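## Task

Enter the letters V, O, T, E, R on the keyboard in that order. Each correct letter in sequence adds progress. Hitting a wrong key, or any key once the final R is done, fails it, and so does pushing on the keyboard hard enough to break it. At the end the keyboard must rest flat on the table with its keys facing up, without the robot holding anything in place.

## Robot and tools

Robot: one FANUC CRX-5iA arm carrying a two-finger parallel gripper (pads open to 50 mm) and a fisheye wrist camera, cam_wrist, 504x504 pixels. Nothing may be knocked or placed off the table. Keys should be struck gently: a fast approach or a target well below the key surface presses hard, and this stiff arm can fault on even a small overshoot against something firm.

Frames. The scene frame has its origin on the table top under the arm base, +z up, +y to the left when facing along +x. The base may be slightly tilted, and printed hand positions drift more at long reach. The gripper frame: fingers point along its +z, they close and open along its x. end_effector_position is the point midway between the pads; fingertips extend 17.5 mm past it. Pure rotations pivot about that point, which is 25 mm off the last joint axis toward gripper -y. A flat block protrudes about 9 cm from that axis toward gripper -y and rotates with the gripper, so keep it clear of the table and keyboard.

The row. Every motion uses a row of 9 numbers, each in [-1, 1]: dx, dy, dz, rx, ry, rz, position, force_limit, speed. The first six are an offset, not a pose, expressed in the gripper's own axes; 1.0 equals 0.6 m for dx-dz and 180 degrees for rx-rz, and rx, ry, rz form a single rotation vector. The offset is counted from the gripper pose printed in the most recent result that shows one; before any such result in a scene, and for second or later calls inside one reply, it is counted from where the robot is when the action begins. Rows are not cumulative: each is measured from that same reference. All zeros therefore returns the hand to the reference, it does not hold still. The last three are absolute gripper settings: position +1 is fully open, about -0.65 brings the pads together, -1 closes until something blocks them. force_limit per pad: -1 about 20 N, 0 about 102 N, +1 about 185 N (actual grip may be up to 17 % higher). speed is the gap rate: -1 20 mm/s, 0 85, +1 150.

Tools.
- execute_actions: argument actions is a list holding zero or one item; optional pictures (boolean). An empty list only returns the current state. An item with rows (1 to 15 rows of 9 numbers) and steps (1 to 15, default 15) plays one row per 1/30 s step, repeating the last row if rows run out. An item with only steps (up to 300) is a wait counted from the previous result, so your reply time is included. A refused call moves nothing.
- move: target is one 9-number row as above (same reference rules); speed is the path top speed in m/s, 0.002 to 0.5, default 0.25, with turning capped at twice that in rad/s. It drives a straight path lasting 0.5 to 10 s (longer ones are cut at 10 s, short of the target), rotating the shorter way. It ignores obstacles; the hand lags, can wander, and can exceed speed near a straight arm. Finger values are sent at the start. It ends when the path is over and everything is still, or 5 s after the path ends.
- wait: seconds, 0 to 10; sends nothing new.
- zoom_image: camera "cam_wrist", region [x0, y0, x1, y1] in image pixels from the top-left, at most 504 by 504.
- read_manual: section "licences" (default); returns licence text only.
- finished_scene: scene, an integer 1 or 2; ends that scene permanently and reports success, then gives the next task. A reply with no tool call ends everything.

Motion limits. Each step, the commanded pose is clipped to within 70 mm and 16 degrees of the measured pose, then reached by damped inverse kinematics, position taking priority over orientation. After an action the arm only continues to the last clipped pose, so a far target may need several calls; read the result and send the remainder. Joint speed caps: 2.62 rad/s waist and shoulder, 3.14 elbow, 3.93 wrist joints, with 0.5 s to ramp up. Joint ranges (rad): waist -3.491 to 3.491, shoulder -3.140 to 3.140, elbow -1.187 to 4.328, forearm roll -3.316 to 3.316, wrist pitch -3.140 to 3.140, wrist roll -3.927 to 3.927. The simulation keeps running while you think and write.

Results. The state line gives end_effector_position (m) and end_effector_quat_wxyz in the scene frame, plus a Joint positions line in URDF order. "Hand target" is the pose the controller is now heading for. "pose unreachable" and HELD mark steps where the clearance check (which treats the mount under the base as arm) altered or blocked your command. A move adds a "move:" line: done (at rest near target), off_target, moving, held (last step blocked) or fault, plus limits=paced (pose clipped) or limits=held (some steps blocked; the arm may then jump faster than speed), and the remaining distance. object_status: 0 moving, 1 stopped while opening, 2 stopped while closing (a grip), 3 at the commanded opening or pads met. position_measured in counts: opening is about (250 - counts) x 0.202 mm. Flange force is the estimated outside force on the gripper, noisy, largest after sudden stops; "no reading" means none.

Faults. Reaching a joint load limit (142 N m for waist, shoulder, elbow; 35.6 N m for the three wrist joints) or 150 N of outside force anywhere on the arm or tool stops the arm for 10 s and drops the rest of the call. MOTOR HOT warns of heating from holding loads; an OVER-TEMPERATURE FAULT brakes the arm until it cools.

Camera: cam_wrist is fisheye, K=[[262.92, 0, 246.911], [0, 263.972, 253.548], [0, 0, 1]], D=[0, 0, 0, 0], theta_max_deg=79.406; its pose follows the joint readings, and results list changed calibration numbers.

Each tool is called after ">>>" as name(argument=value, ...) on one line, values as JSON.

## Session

>>> execute_actions(actions=[])

Scene clock: 0.00 s of 4023.00 s.
end_effector_position=(+0.3212, +0.3530, +0.2181) position_measured=250 object_status=3 end_effector_quat_wxyz=(+0.396, +0.762, -0.388, +0.335)
Joint positions: [ 1.349  0.838  0.191  0.419 -2.065  2.288]
Joint velocities: [-0.001  0.001 -0.001 -0.    -0.     0.   ]
Flange force (N, the push that the arm receives, along the gripper's own x y z axes): no reading
Hand target: +0.321, +0.353, +0.218; +0.396, +0.762, -0.388, +0.335
camera_calibration (this result's frames):
cam_wrist: T_world_to_cam=[[0.446401, -0.339989, 0.827728, -0.201458], [-0.89483, -0.167261, 0.413887, 0.263776], [-0.00227054, -0.925436, -0.378898, 0.559372], [0, 0, 0, 1]] pos_world=[0.327236, 0.493289, 0.269524]

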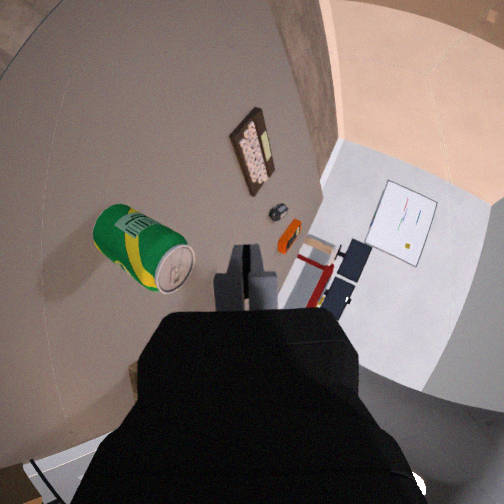

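>>> zoom_image(camera="cam_wrist", region=[205, 100, 305, 200])

Region (205, 100, 305, 200) of cam_wrist's 504x504 image, scaled by 5.040, with more detail than that image has.

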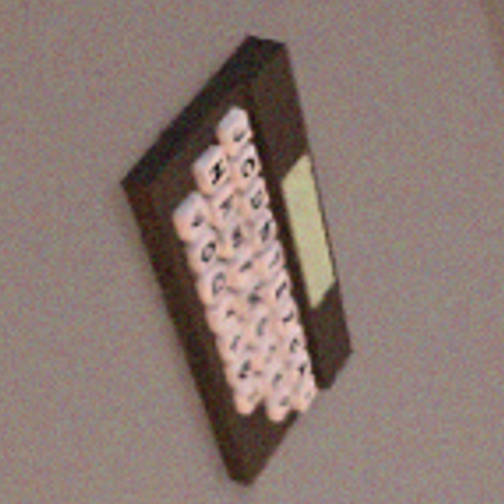

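>>> move(target=[0.0993, -0.1613, 0.5542, -0.1445, -0.3245, 0.1417, 1, -1, 0], speed=0.4)

>>> zoom_image(camera="cam_wrist", region=[130, 130, 290, 290])

Scene clock: 5.97 s of 4023.00 s.
end_effector_position=(+0.5021, +0.0835, +0.0829) position_measured=3 object_status=3 end_effector_quat_wxyz=(-0.231, -0.624, +0.742, +0.086)
Joint positions: [ 0.41   0.622  0.131  0.038 -1.57   2.445]
Joint velocities: [-0.002  0.002  0.001 -0.    -0.001  0.   ]
Flange force (N, the push that the arm receives, along the gripper's own x y z axes): [6.7 8.2 1.8]
Hand target: +0.502, +0.083, +0.083; -0.231, -0.624, +0.742, +0.086
Off the commanded pose: 0.003 m, 0 deg.
After step 90, 1.00 s passed at rest.
move: done
camera_calibration (this result's frames):
cam_wrist: T_world_to_cam=[[-0.145166, -0.95829, 0.246186, 0.134905], [-0.754712, 0.268148, 0.598754, 0.314509], [-0.639794, -0.0988808, -0.762159, 0.541956], [0, 0, 0, 1]] pos_world=[0.603688, 0.0985322, 0.191531]

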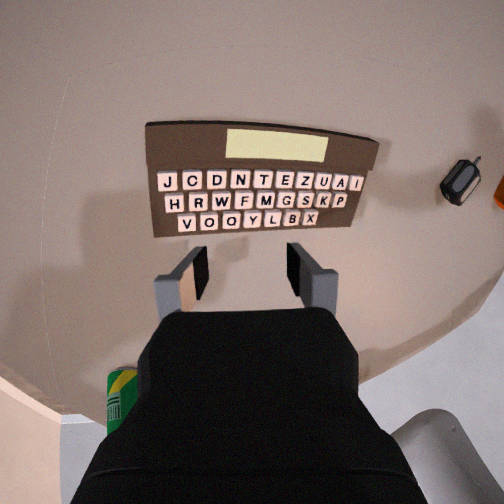

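Region (130, 130, 290, 290) of cam_wrist's 504x504 image, scaled by 3.150, with more detail than that image has.

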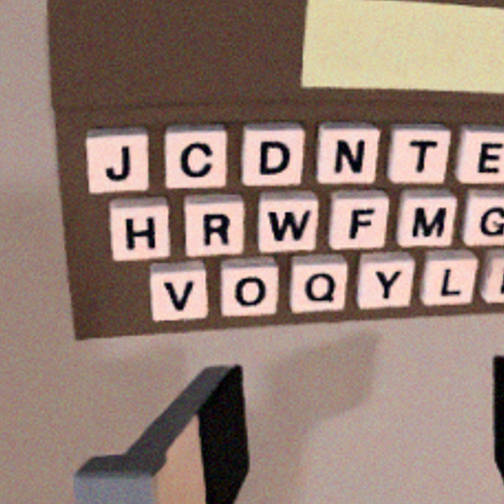

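>>> zoom_image(camera="cam_wrist", region=[150, 165, 250, 265])

>>> zoom_image(camera="cam_wrist", region=[270, 165, 370, 265])

Region (150, 165, 250, 265) of cam_wrist's 504x504 image, scaled by 5.040, with more detail than that image has.

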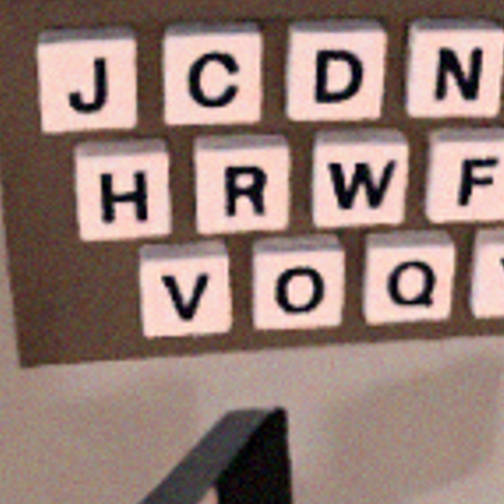

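Region (270, 165, 370, 265) of cam_wrist's 504x504 image, scaled by 5.040, with more detail than that image has.

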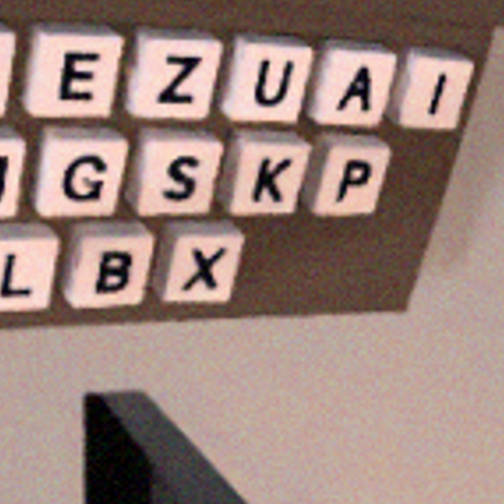

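>>> execute_actions(actions=[{"rows": [[-0.0007,-0.0006,0.0013,0,0,0,1,-1,0],[-0.0022,-0.002,0.0043,0,0,0,1,-1,0],[-0.0044,-0.0039,0.0087,0,0,0,1,-1,0],[-0.0073,-0.0065,0.0143,0,0,0,1,-1,0],[-0.0104,-0.0092,0.0204,0,0,0,1,-1,0],[-0.0135,-0.0119,0.0265,0,0,0,1,-1,0],[-0.0164,-0.0145,0.0322,0,0,0,1,-1,0],[-0.0188,-0.0166,0.0369,0,0,0,1,-1,0],[-0.0206,-0.0182,0.0404,0,0,0,1,-1,0],[-0.0217,-0.0192,0.0426,0,0,0,1,-1,0],[-0.02212,-0.01957,0.04346,0,0,0,1,-1,0]], "steps": 15}])

>>> zoom_image(camera="cam_wrist", region=[150, 185, 250, 285])

>>> zoom_image(camera="cam_wrist", region=[290, 185, 390, 285])

Scene clock: 10.10 s of 4023.00 s.
end_effector_position=(+0.5022, +0.0895, +0.0521) position_measured=3 object_status=3 end_effector_quat_wxyz=(-0.231, -0.624, +0.742, +0.086)
Joint positions: [ 0.412  0.665  0.119  0.037 -1.515  2.441]
Joint velocities: [-0.     0.003 -0.     0.     0.003 -0.   ]
Flange force (N, the push that the arm receives, along the gripper's own x y z axes): [1.5 3.4 0.0]
Hand target: +0.502, +0.090, +0.052; -0.231, -0.624, +0.742, +0.086
Off the commanded pose: 0.000 m, 0 deg.
Steps of this call (steps 1 to 90: nothing new was sent; then 0.63 s passed at rest; steps 91 to 105: all 15 steps of this action). Readings (end_effector_position | what the end effector reports):
91: (+0.5021, +0.0834, +0.0829) | position_measured=3 object_status=3
92: (+0.5021, +0.0834, +0.0825) | position_measured=3 object_status=3
94: (+0.5022, +0.0841, +0.0790) | position_measured=3 object_status=3
98: (+0.5020, +0.0868, +0.0647) | position_measured=3 object_status=3
105: the state above
camera_calibration (this result's frames):
cam_wrist: T_world_to_cam=[[-0.145281, -0.958272, 0.246187, 0.148406], [-0.754679, 0.26824, 0.598755, 0.331423], [-0.639807, -0.0988041, -0.762158, 0.51912], [0, 0, 0, 1]] pos_world=[0.603816, 0.104604, 0.160675]

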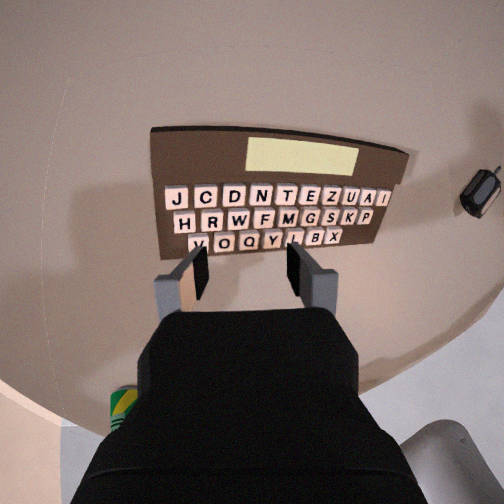

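Region (150, 185, 250, 285) of cam_wrist's 504x504 image, scaled by 5.040, with more detail than that image has.

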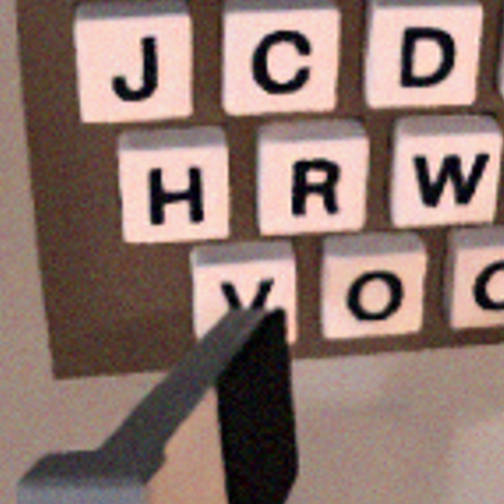

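Region (290, 185, 390, 285) of cam_wrist's 504x504 image, scaled by 5.040, with more detail than that image has.

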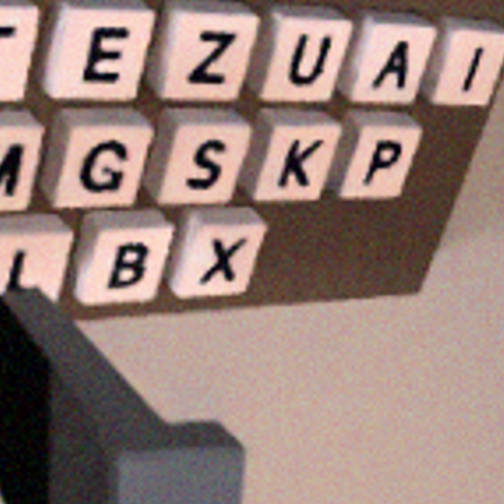

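>>> execute_actions(actions=[{"rows": [[-0.001,-0.0005,0.0009,0,0,0,1,-1,0],[-0.0019,-0.0011,0.0019,0,0,0,1,-1,0],[-0.0022,-0.0016,0.003,0,0,0,1,-1,0],[-0.00246,-0.00209,0.00404,0,0,0,1,-1,0]], "steps": 8}])

>>> zoom_image(camera="cam_wrist", region=[170, 205, 240, 275])

Scene clock: 12.10 s of 4023.00 s.
end_effector_position=(+0.5025, +0.0904, +0.0492) position_measured=3 object_status=3 end_effector_quat_wxyz=(-0.231, -0.624, +0.742, +0.086)
Joint positions: [ 0.413  0.67   0.119  0.037 -1.511  2.44 ]
Joint velocities: [ 0.     0.    -0.002 -0.002  0.001 -0.   ]
Flange force (N, the push that the arm receives, along the gripper's own x y z axes): [3.2 5.0 -1.1]
Hand target: +0.502, +0.090, +0.049; -0.231, -0.624, +0.742, +0.086
Off the commanded pose: 0.000 m, 0 deg.
Steps of this call (steps 1 to 52: nothing new was sent; steps 53 to 60: all 8 steps of this action). Readings (end_effector_position | what the end effector reports):
53: (+0.5022, +0.0896, +0.0519) | position_measured=3 object_status=3
54: (+0.5023, +0.0898, +0.0516) | position_measured=3 object_status=3
56: (+0.5024, +0.0902, +0.0503) | position_measured=3 object_status=3
60: the state above
camera_calibration (this result's frames):
cam_wrist: T_world_to_cam=[[-0.145168, -0.95829, 0.246184, 0.149912], [-0.754862, 0.268125, 0.598575, 0.333261], [-0.639616, -0.0989408, -0.7623, 0.517094], [0, 0, 0, 1]] pos_world=[0.60407, 0.105465, 0.157793]

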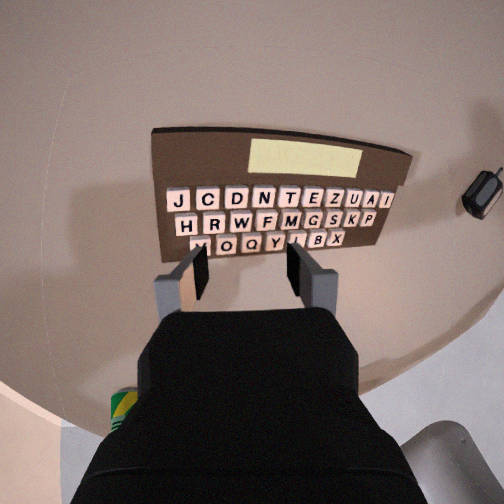

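Region (170, 205, 240, 275) of cam_wrist's 504x504 image, scaled by 7.200, with more detail than that image has.

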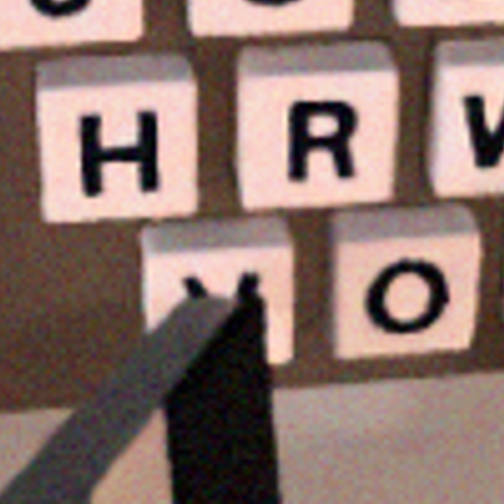

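>>> execute_actions(actions=[{"rows": [[-0.0004,0.0001,0.0013,0,0,0,1,-1,0],[-0.0008,-0.0001,0.0028,0,0,0,1,-1,0],[-0.00112,-0.00067,0.00413,0,0,0,1,-1,0]], "steps": 7}])

>>> zoom_image(camera="cam_wrist", region=[170, 205, 240, 275])

Scene clock: 12.87 s of 4023.00 s.
end_effector_position=(+0.5018, +0.0904, +0.0467) position_measured=3 object_status=3 end_effector_quat_wxyz=(-0.231, -0.624, +0.742, +0.086)
Joint positions: [ 0.413  0.672  0.116  0.037 -1.505  2.44 ]
Joint velocities: [-0.     0.002 -0.     0.     0.003  0.   ]
Flange force (N, the push that the arm receives, along the gripper's own x y z axes): [3.7 6.5 0.9]
Hand target: +0.502, +0.091, +0.047; -0.231, -0.624, +0.742, +0.086
Off the commanded pose: 0.000 m, 0 deg.
Steps of this call (steps 1 to 16: nothing new was sent; steps 17 to 23: all 7 steps of this action). Readings (end_effector_position | what the end effector reports):
17: (+0.5023, +0.0904, +0.0490) | position_measured=3 object_status=3
18: (+0.5022, +0.0904, +0.0487) | position_measured=3 object_status=3
20: (+0.5019, +0.0904, +0.0473) | position_measured=3 object_status=3
23: the state above
camera_calibration (this result's frames):
cam_wrist: T_world_to_cam=[[-0.145427, -0.958254, 0.246172, 0.150596], [-0.754744, 0.268329, 0.598633, 0.334145], [-0.639697, -0.0987392, -0.762258, 0.514794], [0, 0, 0, 1]] pos_world=[0.603407, 0.105479, 0.155304]

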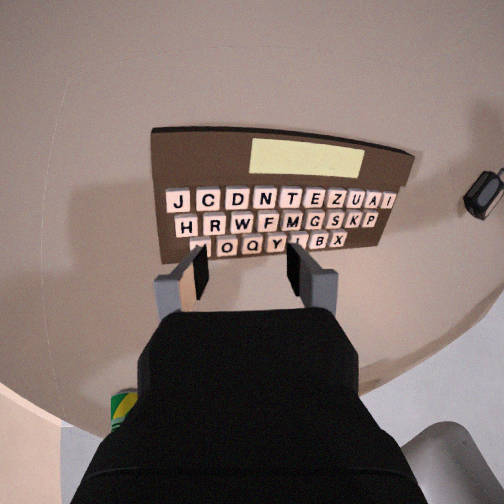

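Region (170, 205, 240, 275) of cam_wrist's 504x504 image, scaled by 7.200, with more detail than that image has.

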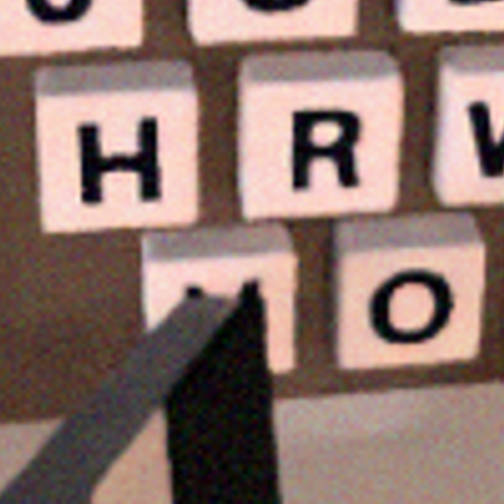

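Not pressed yet. Down 2.3 mm.

>>> execute_actions(actions=[{"rows": [[-0.0003,-0.00053,0.00112,0,0,0,1,-1,0],[-0.0006,-0.00106,0.00225,0,0,0,1,-1,0],[-0.0009,-0.00159,0.00337,0,0,0,1,-1,0]], "steps": 7}])

>>> zoom_image(camera="cam_wrist", region=[170, 205, 240, 275])

Scene clock: 13.83 s of 4023.00 s.
end_effector_position=(+0.5017, +0.0907, +0.0444) position_measured=3 object_status=3 end_effector_quat_wxyz=(-0.231, -0.624, +0.742, +0.086)
Joint positions: [ 0.413  0.675  0.115  0.037 -1.501  2.44 ]
Joint velocities: [-0.004  0.    -0.001  0.002  0.001 -0.   ]
Flange force (N, the push that the arm receives, along the gripper's own x y z axes): [6.9 9.4 1.8]
Hand target: +0.502, +0.090, +0.044; -0.231, -0.624, +0.742, +0.086
Off the commanded pose: 0.000 m, 0 deg.
Steps of this call (steps 1 to 22: nothing new was sent; steps 23 to 29: all 7 steps of this action). Readings (end_effector_position | what the end effector reports):
23: (+0.5018, +0.0906, +0.0466) | position_measured=3 object_status=3
24: (+0.5018, +0.0906, +0.0462) | position_measured=3 object_status=3
26: (+0.5017, +0.0908, +0.0449) | position_measured=3 object_status=3
29: the state above
camera_calibration (this result's frames):
cam_wrist: T_world_to_cam=[[-0.145183, -0.95829, 0.246175, 0.15128], [-0.754839, 0.268134, 0.5986, 0.335422], [-0.63964, -0.0989155, -0.762283, 0.513051], [0, 0, 0, 1]] pos_world=[0.603322, 0.10578, 0.153065]

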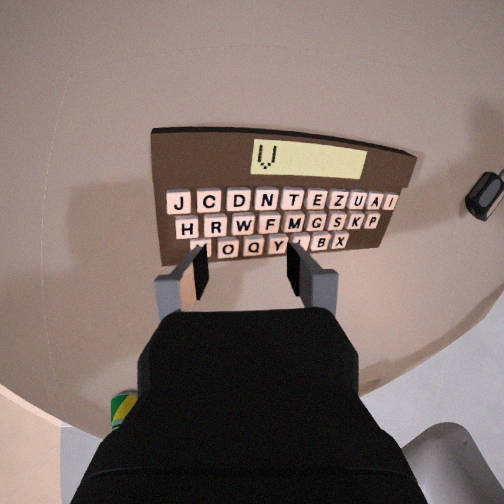

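Region (170, 205, 240, 275) of cam_wrist's 504x504 image, scaled by 7.200, with more detail than that image has.

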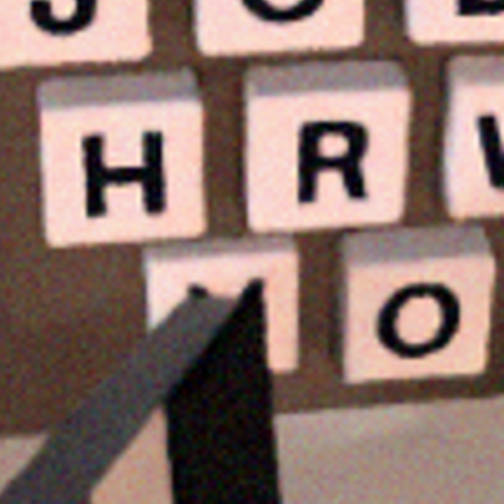

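>>> execute_actions(actions=[{"rows": [[0.00098,0.00173,-0.00366,0,0,0,1,-1,0],[0.00176,0.00312,-0.00659,0,0,0,1,-1,0],[0.00216,0.00381,-0.00806,0,0,0,1,-1,0],[0.00497,0.00384,-0.00729,0,0,0,1,-1,0],[0.0106,0.0039,-0.00576,0,0,0,1,-1,0],[0.01764,0.00398,-0.00384,0,0,0,1,-1,0],[0.02467,0.00405,-0.00192,0,0,0,1,-1,0],[0.02889,0.0041,-0.00077,0,0,0,1,-1,0],[0.0303,0.00411,-0.00039,0,0,0,1,-1,0],[0.0299,0.00342,0.00108,0,0,0,1,-1,0],[0.02932,0.00238,0.00327,0,0,0,1,-1,0],[0.02885,0.00155,0.00503,0,0,0,1,-1,0],[0.02845,0.00085,0.0065,0,0,0,1,-1,0],[0.02822,0.00044,0.00738,0,0,0,1,-1,0],[0.02814,0.0003,0.00767,0,0,0,1,-1,0]], "steps": 15}], pictures=false)

>>> execute_actions(actions=[{"steps": 4}])

>>> zoom_image(camera="cam_wrist", region=[170, 205, 240, 275])

Scene clock: 16.50 s of 4023.00 s.
end_effector_position=(+0.4976, +0.0737, +0.0453) position_measured=3 object_status=3 end_effector_quat_wxyz=(-0.231, -0.624, +0.742, +0.086)
Joint positions: [ 0.392  0.653  0.082  0.047 -1.489  2.457]
Joint velocities: [-0.005  0.024 -0.011  0.003  0.036  0.003]
Flange force (N, the push that the arm receives, along the gripper's own x y z axes): [4.1 10.4 3.8]
Hand target: +0.498, +0.074, +0.045; -0.231, -0.624, +0.742, +0.086
Off the commanded pose: 0.001 m, 0 deg.
Steps of this call (steps 1 to 65: nothing new was sent; steps 66 to 80: all 15 steps of this action). Readings (end_effector_position | what the end effector reports):
66: (+0.5018, +0.0904, +0.0444) | position_measured=3 object_status=3
67: (+0.5017, +0.0902, +0.0454) | position_measured=3 object_status=3
69: (+0.5018, +0.0901, +0.0487) | position_measured=3 object_status=3
73: (+0.4994, +0.0819, +0.0500) | position_measured=3 object_status=3
80: the state above

Scene clock: 16.63 s of 4023.00 s.
end_effector_position=(+0.4976, +0.0737, +0.0445) position_measured=3 object_status=3 end_effector_quat_wxyz=(-0.231, -0.624, +0.742, +0.086)
Joint positions: [ 0.392  0.654  0.082  0.047 -1.488  2.457]
Joint velocities: [-0.     0.001 -0.    -0.     0.001  0.   ]
Flange force (N, the push that the arm receives, along the gripper's own x y z axes): [3.6 7.9 2.1]
Hand target: +0.498, +0.074, +0.045; -0.231, -0.624, +0.742, +0.086
Off the commanded pose: 0.000 m, 0 deg.
Steps of this call (steps 1 to 4: nothing new was sent). Readings (end_effector_position | what the end effector reports):
1: (+0.4976, +0.0737, +0.0448) | position_measured=3 object_status=3
2: (+0.4976, +0.0737, +0.0446) | position_measured=3 object_status=3
4: the state above
camera_calibration (this result's frames):
cam_wrist: T_world_to_cam=[[-0.145191, -0.95827, 0.246249, 0.134344], [-0.754908, 0.268175, 0.598494, 0.33683], [-0.639557, -0.0989995, -0.762342, 0.508772], [0, 0, 0, 1]] pos_world=[0.59917, 0.088777, 0.153185]

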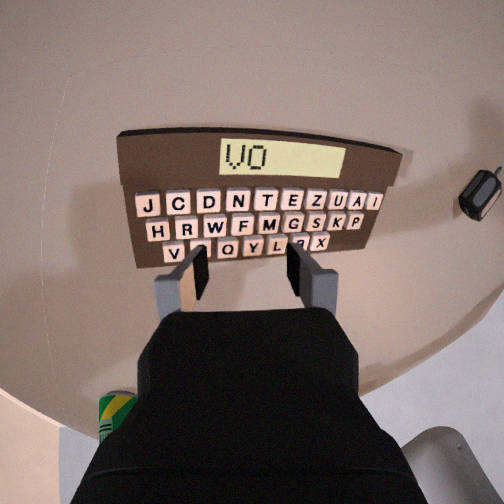

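Region (170, 205, 240, 275) of cam_wrist's 504x504 image, scaled by 7.200, with more detail than that image has.

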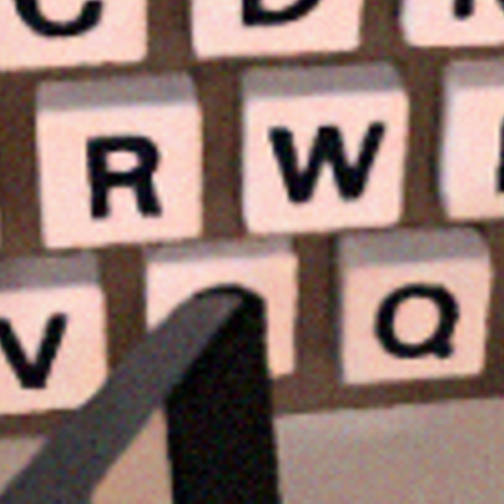

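>>> execute_actions(actions=[{"rows": [[0.00098,0.00173,-0.00366,0,0,0,1,-1,0],[0.00176,0.00312,-0.00659,0,0,0,1,-1,0],[0.00216,0.00381,-0.00806,0,0,0,1,-1,0],[0.00355,0.00279,-0.00817,0,0,0,1,-1,0],[0.00702,0.00025,-0.00845,0,0,0,1,-1,0],[0.01257,-0.00382,-0.00889,0,0,0,1,-1,0],[0.0202,-0.00942,-0.0095,0,0,0,1,-1,0],[0.02921,-0.01603,-0.01022,0,0,0,1,-1,0],[0.03823,-0.02265,-0.01094,0,0,0,1,-1,0],[0.04725,-0.02926,-0.01165,0,0,0,1,-1,0],[0.05557,-0.03537,-0.01232,0,0,0,1,-1,0],[0.06251,-0.04046,-0.01287,0,0,0,1,-1,0],[0.06737,-0.04402,-0.01326,0,0,0,1,-1,0],[0.07014,-0.04605,-0.01348,0,0,0,1,-1,0],[0.07153,-0.04707,-0.01359,0,0,0,1,-1,0]], "steps": 15}], pictures=false)

>>> execute_actions(actions=[{"steps": 6}])

>>> zoom_image(camera="cam_wrist", region=[170, 205, 240, 275])

Scene clock: 18.70 s of 4023.00 s.
end_effector_position=(+0.5186, +0.0322, +0.0503) position_measured=3 object_status=3 end_effector_quat_wxyz=(-0.231, -0.624, +0.742, +0.086)
Joint positions: [ 0.318  0.663  0.117  0.082 -1.51   2.52 ]
Joint velocities: [-0.188  0.062  0.114  0.085 -0.038  0.163]
Flange force (N, the push that the arm receives, along the gripper's own x y z axes): [4.9 0.3 -2.1]
Hand target: +0.521, +0.028, +0.050; -0.231, -0.624, +0.742, +0.086
Off the commanded pose: 0.005 m, 0 deg.
Steps of this call (steps 1 to 47: nothing new was sent; steps 48 to 62: all 15 steps of this action). Readings (end_effector_position | what the end effector reports):
48: (+0.4976, +0.0737, +0.0446) | position_measured=3 object_status=3
49: (+0.4975, +0.0735, +0.0455) | position_measured=3 object_status=3
51: (+0.4977, +0.0731, +0.0489) | position_measured=3 object_status=3
55: (+0.5012, +0.0666, +0.0501) | position_measured=3 object_status=3
62: the state above

Scene clock: 18.90 s of 4023.00 s.
end_effector_position=(+0.5212, +0.0277, +0.0502) position_measured=3 object_status=3 end_effector_quat_wxyz=(-0.231, -0.624, +0.742, +0.086)
Joint positions: [ 0.31   0.667  0.123  0.086 -1.512  2.528]
Joint velocities: [-0.002  0.001  0.     0.001  0.     0.001]
Flange force (N, the push that the arm receives, along the gripper's own x y z axes): [2.9 6.4 -2.5]
Hand target: +0.521, +0.028, +0.050; -0.231, -0.624, +0.742, +0.086
Off the commanded pose: 0.000 m, 0 deg.
Steps of this call (steps 1 to 6: nothing new was sent). Readings (end_effector_position | what the end effector reports):
1: (+0.5201, +0.0294, +0.0502) | position_measured=3 object_status=3
2: (+0.5209, +0.0281, +0.0502) | position_measured=3 object_status=3
4: (+0.5212, +0.0277, +0.0502) | position_measured=3 object_status=3
6: the state above
camera_calibration (this result's frames):
cam_wrist: T_world_to_cam=[[-0.145175, -0.95817, 0.246648, 0.0922434], [-0.755219, 0.268364, 0.598017, 0.363803], [-0.639193, -0.099456, -0.762588, 0.523495], [0, 0, 0, 1]] pos_world=[0.622757, 0.0428179, 0.158899]

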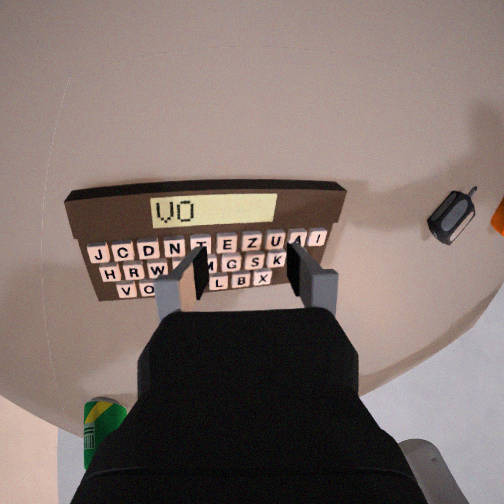

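Region (170, 205, 240, 275) of cam_wrist's 504x504 image, scaled by 7.200, with more detail than that image has.

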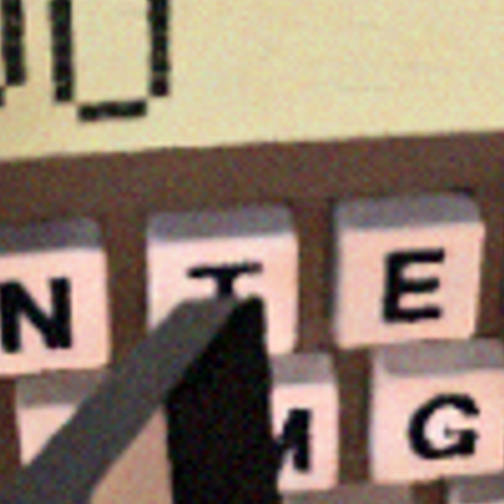

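>>> execute_actions(actions=[{"rows": [[-0.00078,-0.00139,0.00293,0,0,0,1,-1,0],[-0.00157,-0.00277,0.00586,0,0,0,1,-1,0],[-0.00204,-0.0036,0.00762,0,0,0,1,-1,0],[-0.00227,-0.00402,0.0085,0,0,0,1,-1,0],[-0.00227,-0.00402,0.0085,0,0,0,1,-1,0],[-0.00227,-0.00402,0.0085,0,0,0,1,-1,0],[-0.00227,-0.00402,0.0085,0,0,0,1,-1,0],[-0.00118,-0.00208,0.0044,0,0,0,1,-1,0],[-0.00039,-0.00069,0.00147,0,0,0,1,-1,0],[0.0022,0.00005,0.0006,0,0,0,1,-1,0],[0.00782,0.00017,0.00217,0,0,0,1,-1,0],[0.01537,0.00033,0.00426,0,0,0,1,-1,0],[0.02235,0.00048,0.0062,0,0,0,1,-1,0],[0.02654,0.00057,0.00736,0,0,0,1,-1,0],[0.02794,0.0006,0.00775,0,0,0,1,-1,0]], "steps": 15}], pictures=false)

>>> execute_actions(actions=[{"steps": 5}])

>>> zoom_image(camera="cam_wrist", region=[170, 205, 240, 275])

Scene clock: 20.97 s of 4023.00 s.
end_effector_position=(+0.5179, +0.0151, +0.0502) position_measured=3 object_status=3 end_effector_quat_wxyz=(-0.231, -0.624, +0.742, +0.086)
Joint positions: [ 0.293  0.654  0.102  0.094 -1.503  2.542]
Joint velocities: [-0.13  -0.096 -0.154  0.059  0.067  0.099]
Flange force (N, the push that the arm receives, along the gripper's own x y z axes): [11.5 12.6 4.0]
Hand target: +0.517, +0.011, +0.050; -0.231, -0.624, +0.742, +0.086
Off the commanded pose: 0.004 m, 0 deg.
Steps of this call (steps 1 to 47: nothing new was sent; steps 48 to 62: all 15 steps of this action). Readings (end_effector_position | what the end effector reports):
48: (+0.5212, +0.0276, +0.0501) | position_measured=3 object_status=3
49: (+0.5213, +0.0276, +0.0493) | position_measured=3 object_status=3
51: (+0.5212, +0.0277, +0.0462) | position_measured=3 object_status=3
55: (+0.5213, +0.0276, +0.0445) | position_measured=3 object_status=3
62: the state above

Scene clock: 21.13 s of 4023.00 s.
end_effector_position=(+0.5169, +0.0109, +0.0503) position_measured=3 object_status=3 end_effector_quat_wxyz=(-0.231, -0.624, +0.742, +0.086)
Joint positions: [ 0.288  0.649  0.095  0.097 -1.5    2.546]
Joint velocities: [ 0.    -0.003 -0.001  0.001  0.002  0.001]
Flange force (N, the push that the arm receives, along the gripper's own x y z axes): [3.8 8.1 1.4]
Hand target: +0.517, +0.011, +0.050; -0.231, -0.624, +0.742, +0.086
Off the commanded pose: 0.000 m, 0 deg.
Steps of this call (steps 1 to 5: nothing new was sent). Readings (end_effector_position | what the end effector reports):
1: (+0.5173, +0.0125, +0.0503) | position_measured=3 object_status=3
2: (+0.5170, +0.0113, +0.0503) | position_measured=3 object_status=3
4: (+0.5169, +0.0110, +0.0503) | position_measured=3 object_status=3
5: the state above
camera_calibration (this result's frames):
cam_wrist: T_world_to_cam=[[-0.145128, -0.958127, 0.246841, 0.0755314], [-0.755155, 0.26846, 0.598056, 0.364943], [-0.63928, -0.099608, -0.762495, 0.519136], [0, 0, 0, 1]] pos_world=[0.618424, 0.0261061, 0.158938]

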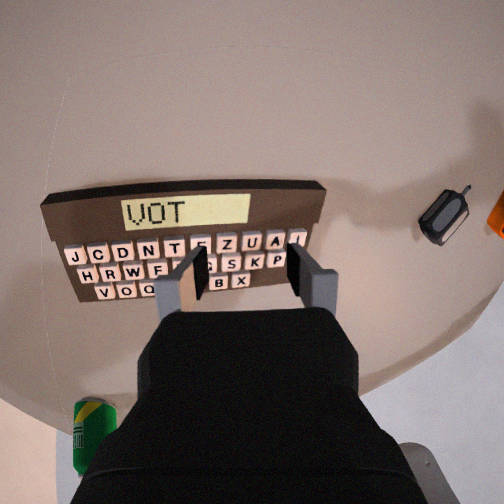

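Region (170, 205, 240, 275) of cam_wrist's 504x504 image, scaled by 7.200, with more detail than that image has.

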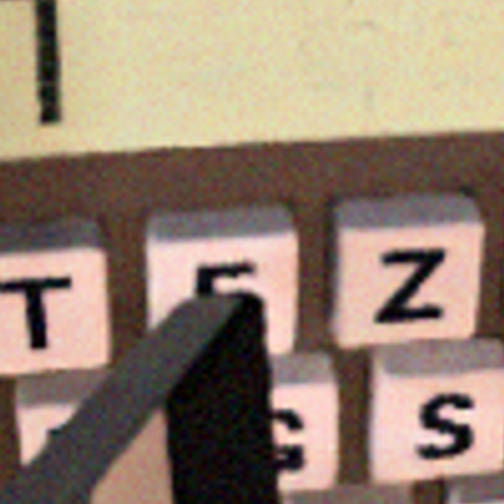

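>>> execute_actions(actions=[{"rows": [[-0.00078,-0.00139,0.00293,0,0,0,1,-1,0],[-0.00157,-0.00277,0.00586,0,0,0,1,-1,0],[-0.00204,-0.0036,0.00762,0,0,0,1,-1,0],[-0.00231,-0.00409,0.00864,0,0,0,1,-1,0],[-0.00231,-0.00409,0.00864,0,0,0,1,-1,0],[-0.00231,-0.00409,0.00864,0,0,0,1,-1,0],[-0.00231,-0.00409,0.00864,0,0,0,1,-1,0],[-0.00118,-0.00208,0.0044,0,0,0,1,-1,0],[-0.0002,-0.00035,0.00073,0,0,0,1,-1,0],[0.00039,0.00069,-0.00147,0,0,0,1,-1,0]], "steps": 13}], pictures=false)

>>> execute_actions(actions=[{"rows": [[-0.00137,0.0003,-0.00022,0,0,0,1,-1,0],[-0.00524,0.00117,-0.00085,0,0,0,1,-1,0],[-0.01121,0.00249,-0.00182,0,0,0,1,-1,0],[-0.0189,0.00421,-0.00306,0,0,0,1,-1,0],[-0.02794,0.00622,-0.00453,0,0,0,1,-1,0],[-0.03793,0.00844,-0.00615,0,0,0,1,-1,0],[-0.0485,0.01079,-0.00786,0,0,0,1,-1,0],[-0.05926,0.01319,-0.0096,0,0,0,1,-1,0],[-0.06983,0.01554,-0.01131,0,0,0,1,-1,0],[-0.07982,0.01776,-0.01293,0,0,0,1,-1,0],[-0.08886,0.01977,-0.0144,0,0,0,1,-1,0],[-0.09655,0.02149,-0.01564,0,0,0,1,-1,0],[-0.10252,0.02281,-0.01661,0,0,0,1,-1,0],[-0.10639,0.02368,-0.01724,0,0,0,1,-1,0],[-0.10776,0.02398,-0.01746,0,0,0,1,-1,0]], "steps": 15}], pictures=false)

>>> execute_actions(actions=[{"steps": 5}])

>>> zoom_image(camera="cam_wrist", region=[170, 205, 240, 275])

Scene clock: 23.37 s of 4023.00 s.
end_effector_position=(+0.5169, +0.0105, +0.0511) position_measured=3 object_status=3 end_effector_quat_wxyz=(-0.231, -0.624, +0.742, +0.086)
Joint positions: [ 0.287  0.648  0.095  0.097 -1.501  2.546]
Joint velocities: [ 0.007 -0.002  0.002 -0.01  -0.012 -0.   ]
Flange force (N, the push that the arm receives, along the gripper's own x y z axes): [4.9 14.7 1.1]
Hand target: +0.517, +0.011, +0.051; -0.231, -0.624, +0.742, +0.086
Off the commanded pose: 0.000 m, 0 deg.
Steps of this call (steps 1 to 54: nothing new was sent; steps 55 to 67: all 13 steps of this action). Readings (end_effector_position | what the end effector reports):
55: (+0.5169, +0.0109, +0.0502) | position_measured=3 object_status=3
56: (+0.5170, +0.0109, +0.0494) | position_measured=3 object_status=3
58: (+0.5168, +0.0109, +0.0462) | position_measured=3 object_status=3
62: (+0.5169, +0.0109, +0.0445) | position_measured=3 object_status=3
67: the state above

Scene clock: 23.87 s of 4023.00 s.
end_effector_position=(+0.5161, +0.0729, +0.0508) position_measured=3 object_status=3 end_effector_quat_wxyz=(-0.230, -0.624, +0.742, +0.086)
Joint positions: [ 0.379  0.682  0.147  0.054 -1.525  2.47 ]
Joint velocities: [ 0.16   0.08   0.122 -0.074 -0.053 -0.135]
Flange force (N, the push that the arm receives, along the gripper's own x y z axes): [-4.8 6.8 -2.2]
Hand target: +0.516, +0.078, +0.051; -0.231, -0.624, +0.742, +0.086
Off the commanded pose: 0.005 m, 0 deg.
Steps of this call (steps 1 to 15: all 15 steps of this action). Readings (end_effector_position | what the end effector reports):
1: (+0.5169, +0.0107, +0.0511) | position_measured=3 object_status=3
2: (+0.5169, +0.0111, +0.0512) | position_measured=3 object_status=3
4: (+0.5169, +0.0147, +0.0511) | position_measured=3 object_status=3
8: (+0.5166, +0.0325, +0.0510) | position_measured=3 object_status=3
15: the state above

Scene clock: 24.03 s of 4023.00 s.
end_effector_position=(+0.5162, +0.0776, +0.0508) position_measured=3 object_status=3 end_effector_quat_wxyz=(-0.231, -0.624, +0.742, +0.086)
Joint positions: [ 0.385  0.686  0.153  0.05  -1.527  2.464]
Joint velocities: [ 0.002  0.004 -0.    -0.001  0.001 -0.001]
Flange force (N, the push that the arm receives, along the gripper's own x y z axes): [1.9 3.6 1.0]
Hand target: +0.516, +0.078, +0.051; -0.231, -0.624, +0.742, +0.086
Off the commanded pose: 0.000 m, 0 deg.
Steps of this call (steps 1 to 5: nothing new was sent). Readings (end_effector_position | what the end effector reports):
1: (+0.5161, +0.0759, +0.0508) | position_measured=3 object_status=3
2: (+0.5162, +0.0772, +0.0508) | position_measured=3 object_status=3
4: (+0.5162, +0.0776, +0.0508) | position_measured=3 object_status=3
5: the state above
camera_calibration (this result's frames):
cam_wrist: T_world_to_cam=[[-0.145408, -0.958143, 0.246615, 0.13935], [-0.754981, 0.268554, 0.598232, 0.346118], [-0.639422, -0.0992021, -0.76243, 0.525776], [0, 0, 0, 1]] pos_world=[0.617768, 0.0927238, 0.159442]

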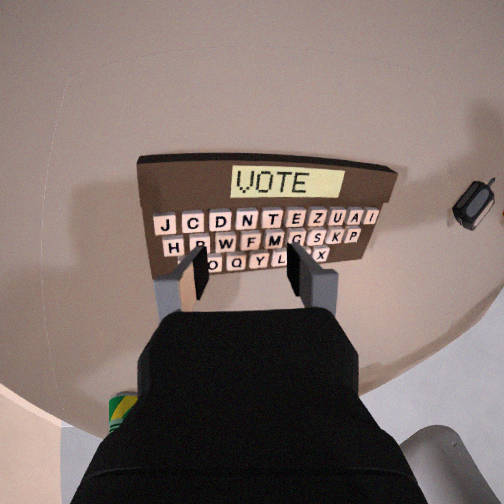

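Region (170, 205, 240, 275) of cam_wrist's 504x504 image, scaled by 7.200, with more detail than that image has.

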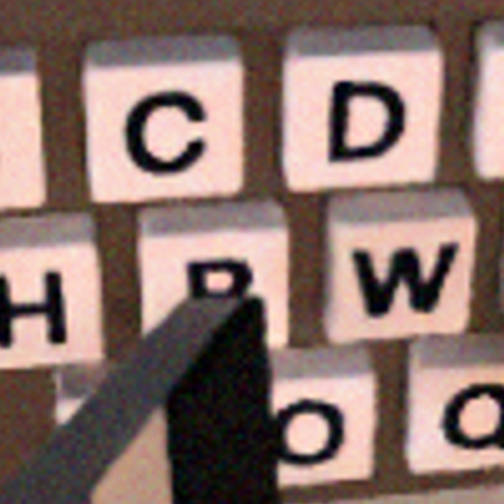

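Aligned over R. Press 6.4 mm and lift.

>>> execute_actions(actions=[{"rows": [[-0.00086,-0.00152,0.00322,0,0,0,1,-1,0],[-0.00172,-0.00305,0.00645,0,0,0,1,-1,0],[-0.00223,-0.00395,0.00835,0,0,0,1,-1,0],[-0.00251,-0.00444,0.00938,0,0,0,1,-1,0],[-0.00251,-0.00444,0.00938,0,0,0,1,-1,0],[-0.00251,-0.00444,0.00938,0,0,0,1,-1,0],[-0.00251,-0.00444,0.00938,0,0,0,1,-1,0],[-0.00172,-0.00305,0.00645,0,0,0,1,-1,0],[-0.00059,-0.00104,0.0022,0,0,0,1,-1,0],[0.00078,0.00139,-0.00293,0,0,0,1,-1,0],[0.0022,0.0038,-0.0081,0,0,0,1,-1,0],[0.0031,0.0055,-0.0117,0,0,0,1,-1,0],[0.0035,0.0062,-0.0132,0,0,0,1,-1,0]], "steps": 15}])

Scene clock: 25.23 s of 4023.00 s.
end_effector_position=(+0.5164, +0.0775, +0.0593) position_measured=3 object_status=3 end_effector_quat_wxyz=(-0.230, -0.624, +0.742, +0.086)
Joint positions: [ 0.387  0.675  0.158  0.05  -1.542  2.463]
Joint velocities: [ 0.007 -0.019  0.01  -0.007 -0.032 -0.003]
Flange force (N, the push that the arm receives, along the gripper's own x y z axes): [5.0 18.7 -5.4]
Hand target: +0.516, +0.078, +0.060; -0.231, -0.624, +0.742, +0.086
Off the commanded pose: 0.001 m, 0 deg.
Steps of this call (steps 1 to 21: nothing new was sent; steps 22 to 36: all 15 steps of this action). Readings (end_effector_position | what the end effector reports):
22: (+0.5162, +0.0777, +0.0507) | position_measured=3 object_status=3
23: (+0.5162, +0.0779, +0.0498) | position_measured=3 object_status=3
25: (+0.5161, +0.0782, +0.0464) | position_measured=3 object_status=3
29: (+0.5162, +0.0778, +0.0445) | position_measured=3 object_status=3
36: the state above
camera_calibration (this result's frames):
cam_wrist: T_world_to_cam=[[-0.145591, -0.95812, 0.246596, 0.137231], [-0.755101, 0.26866, 0.598033, 0.341259], [-0.639238, -0.0991364, -0.762592, 0.532242], [0, 0, 0, 1]] pos_world=[0.617894, 0.0925662, 0.167959]

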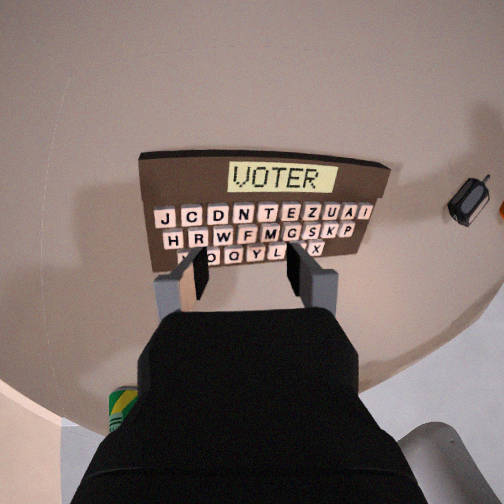

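>>> finished_scene(scene=2)

The scene is finished: the task was done.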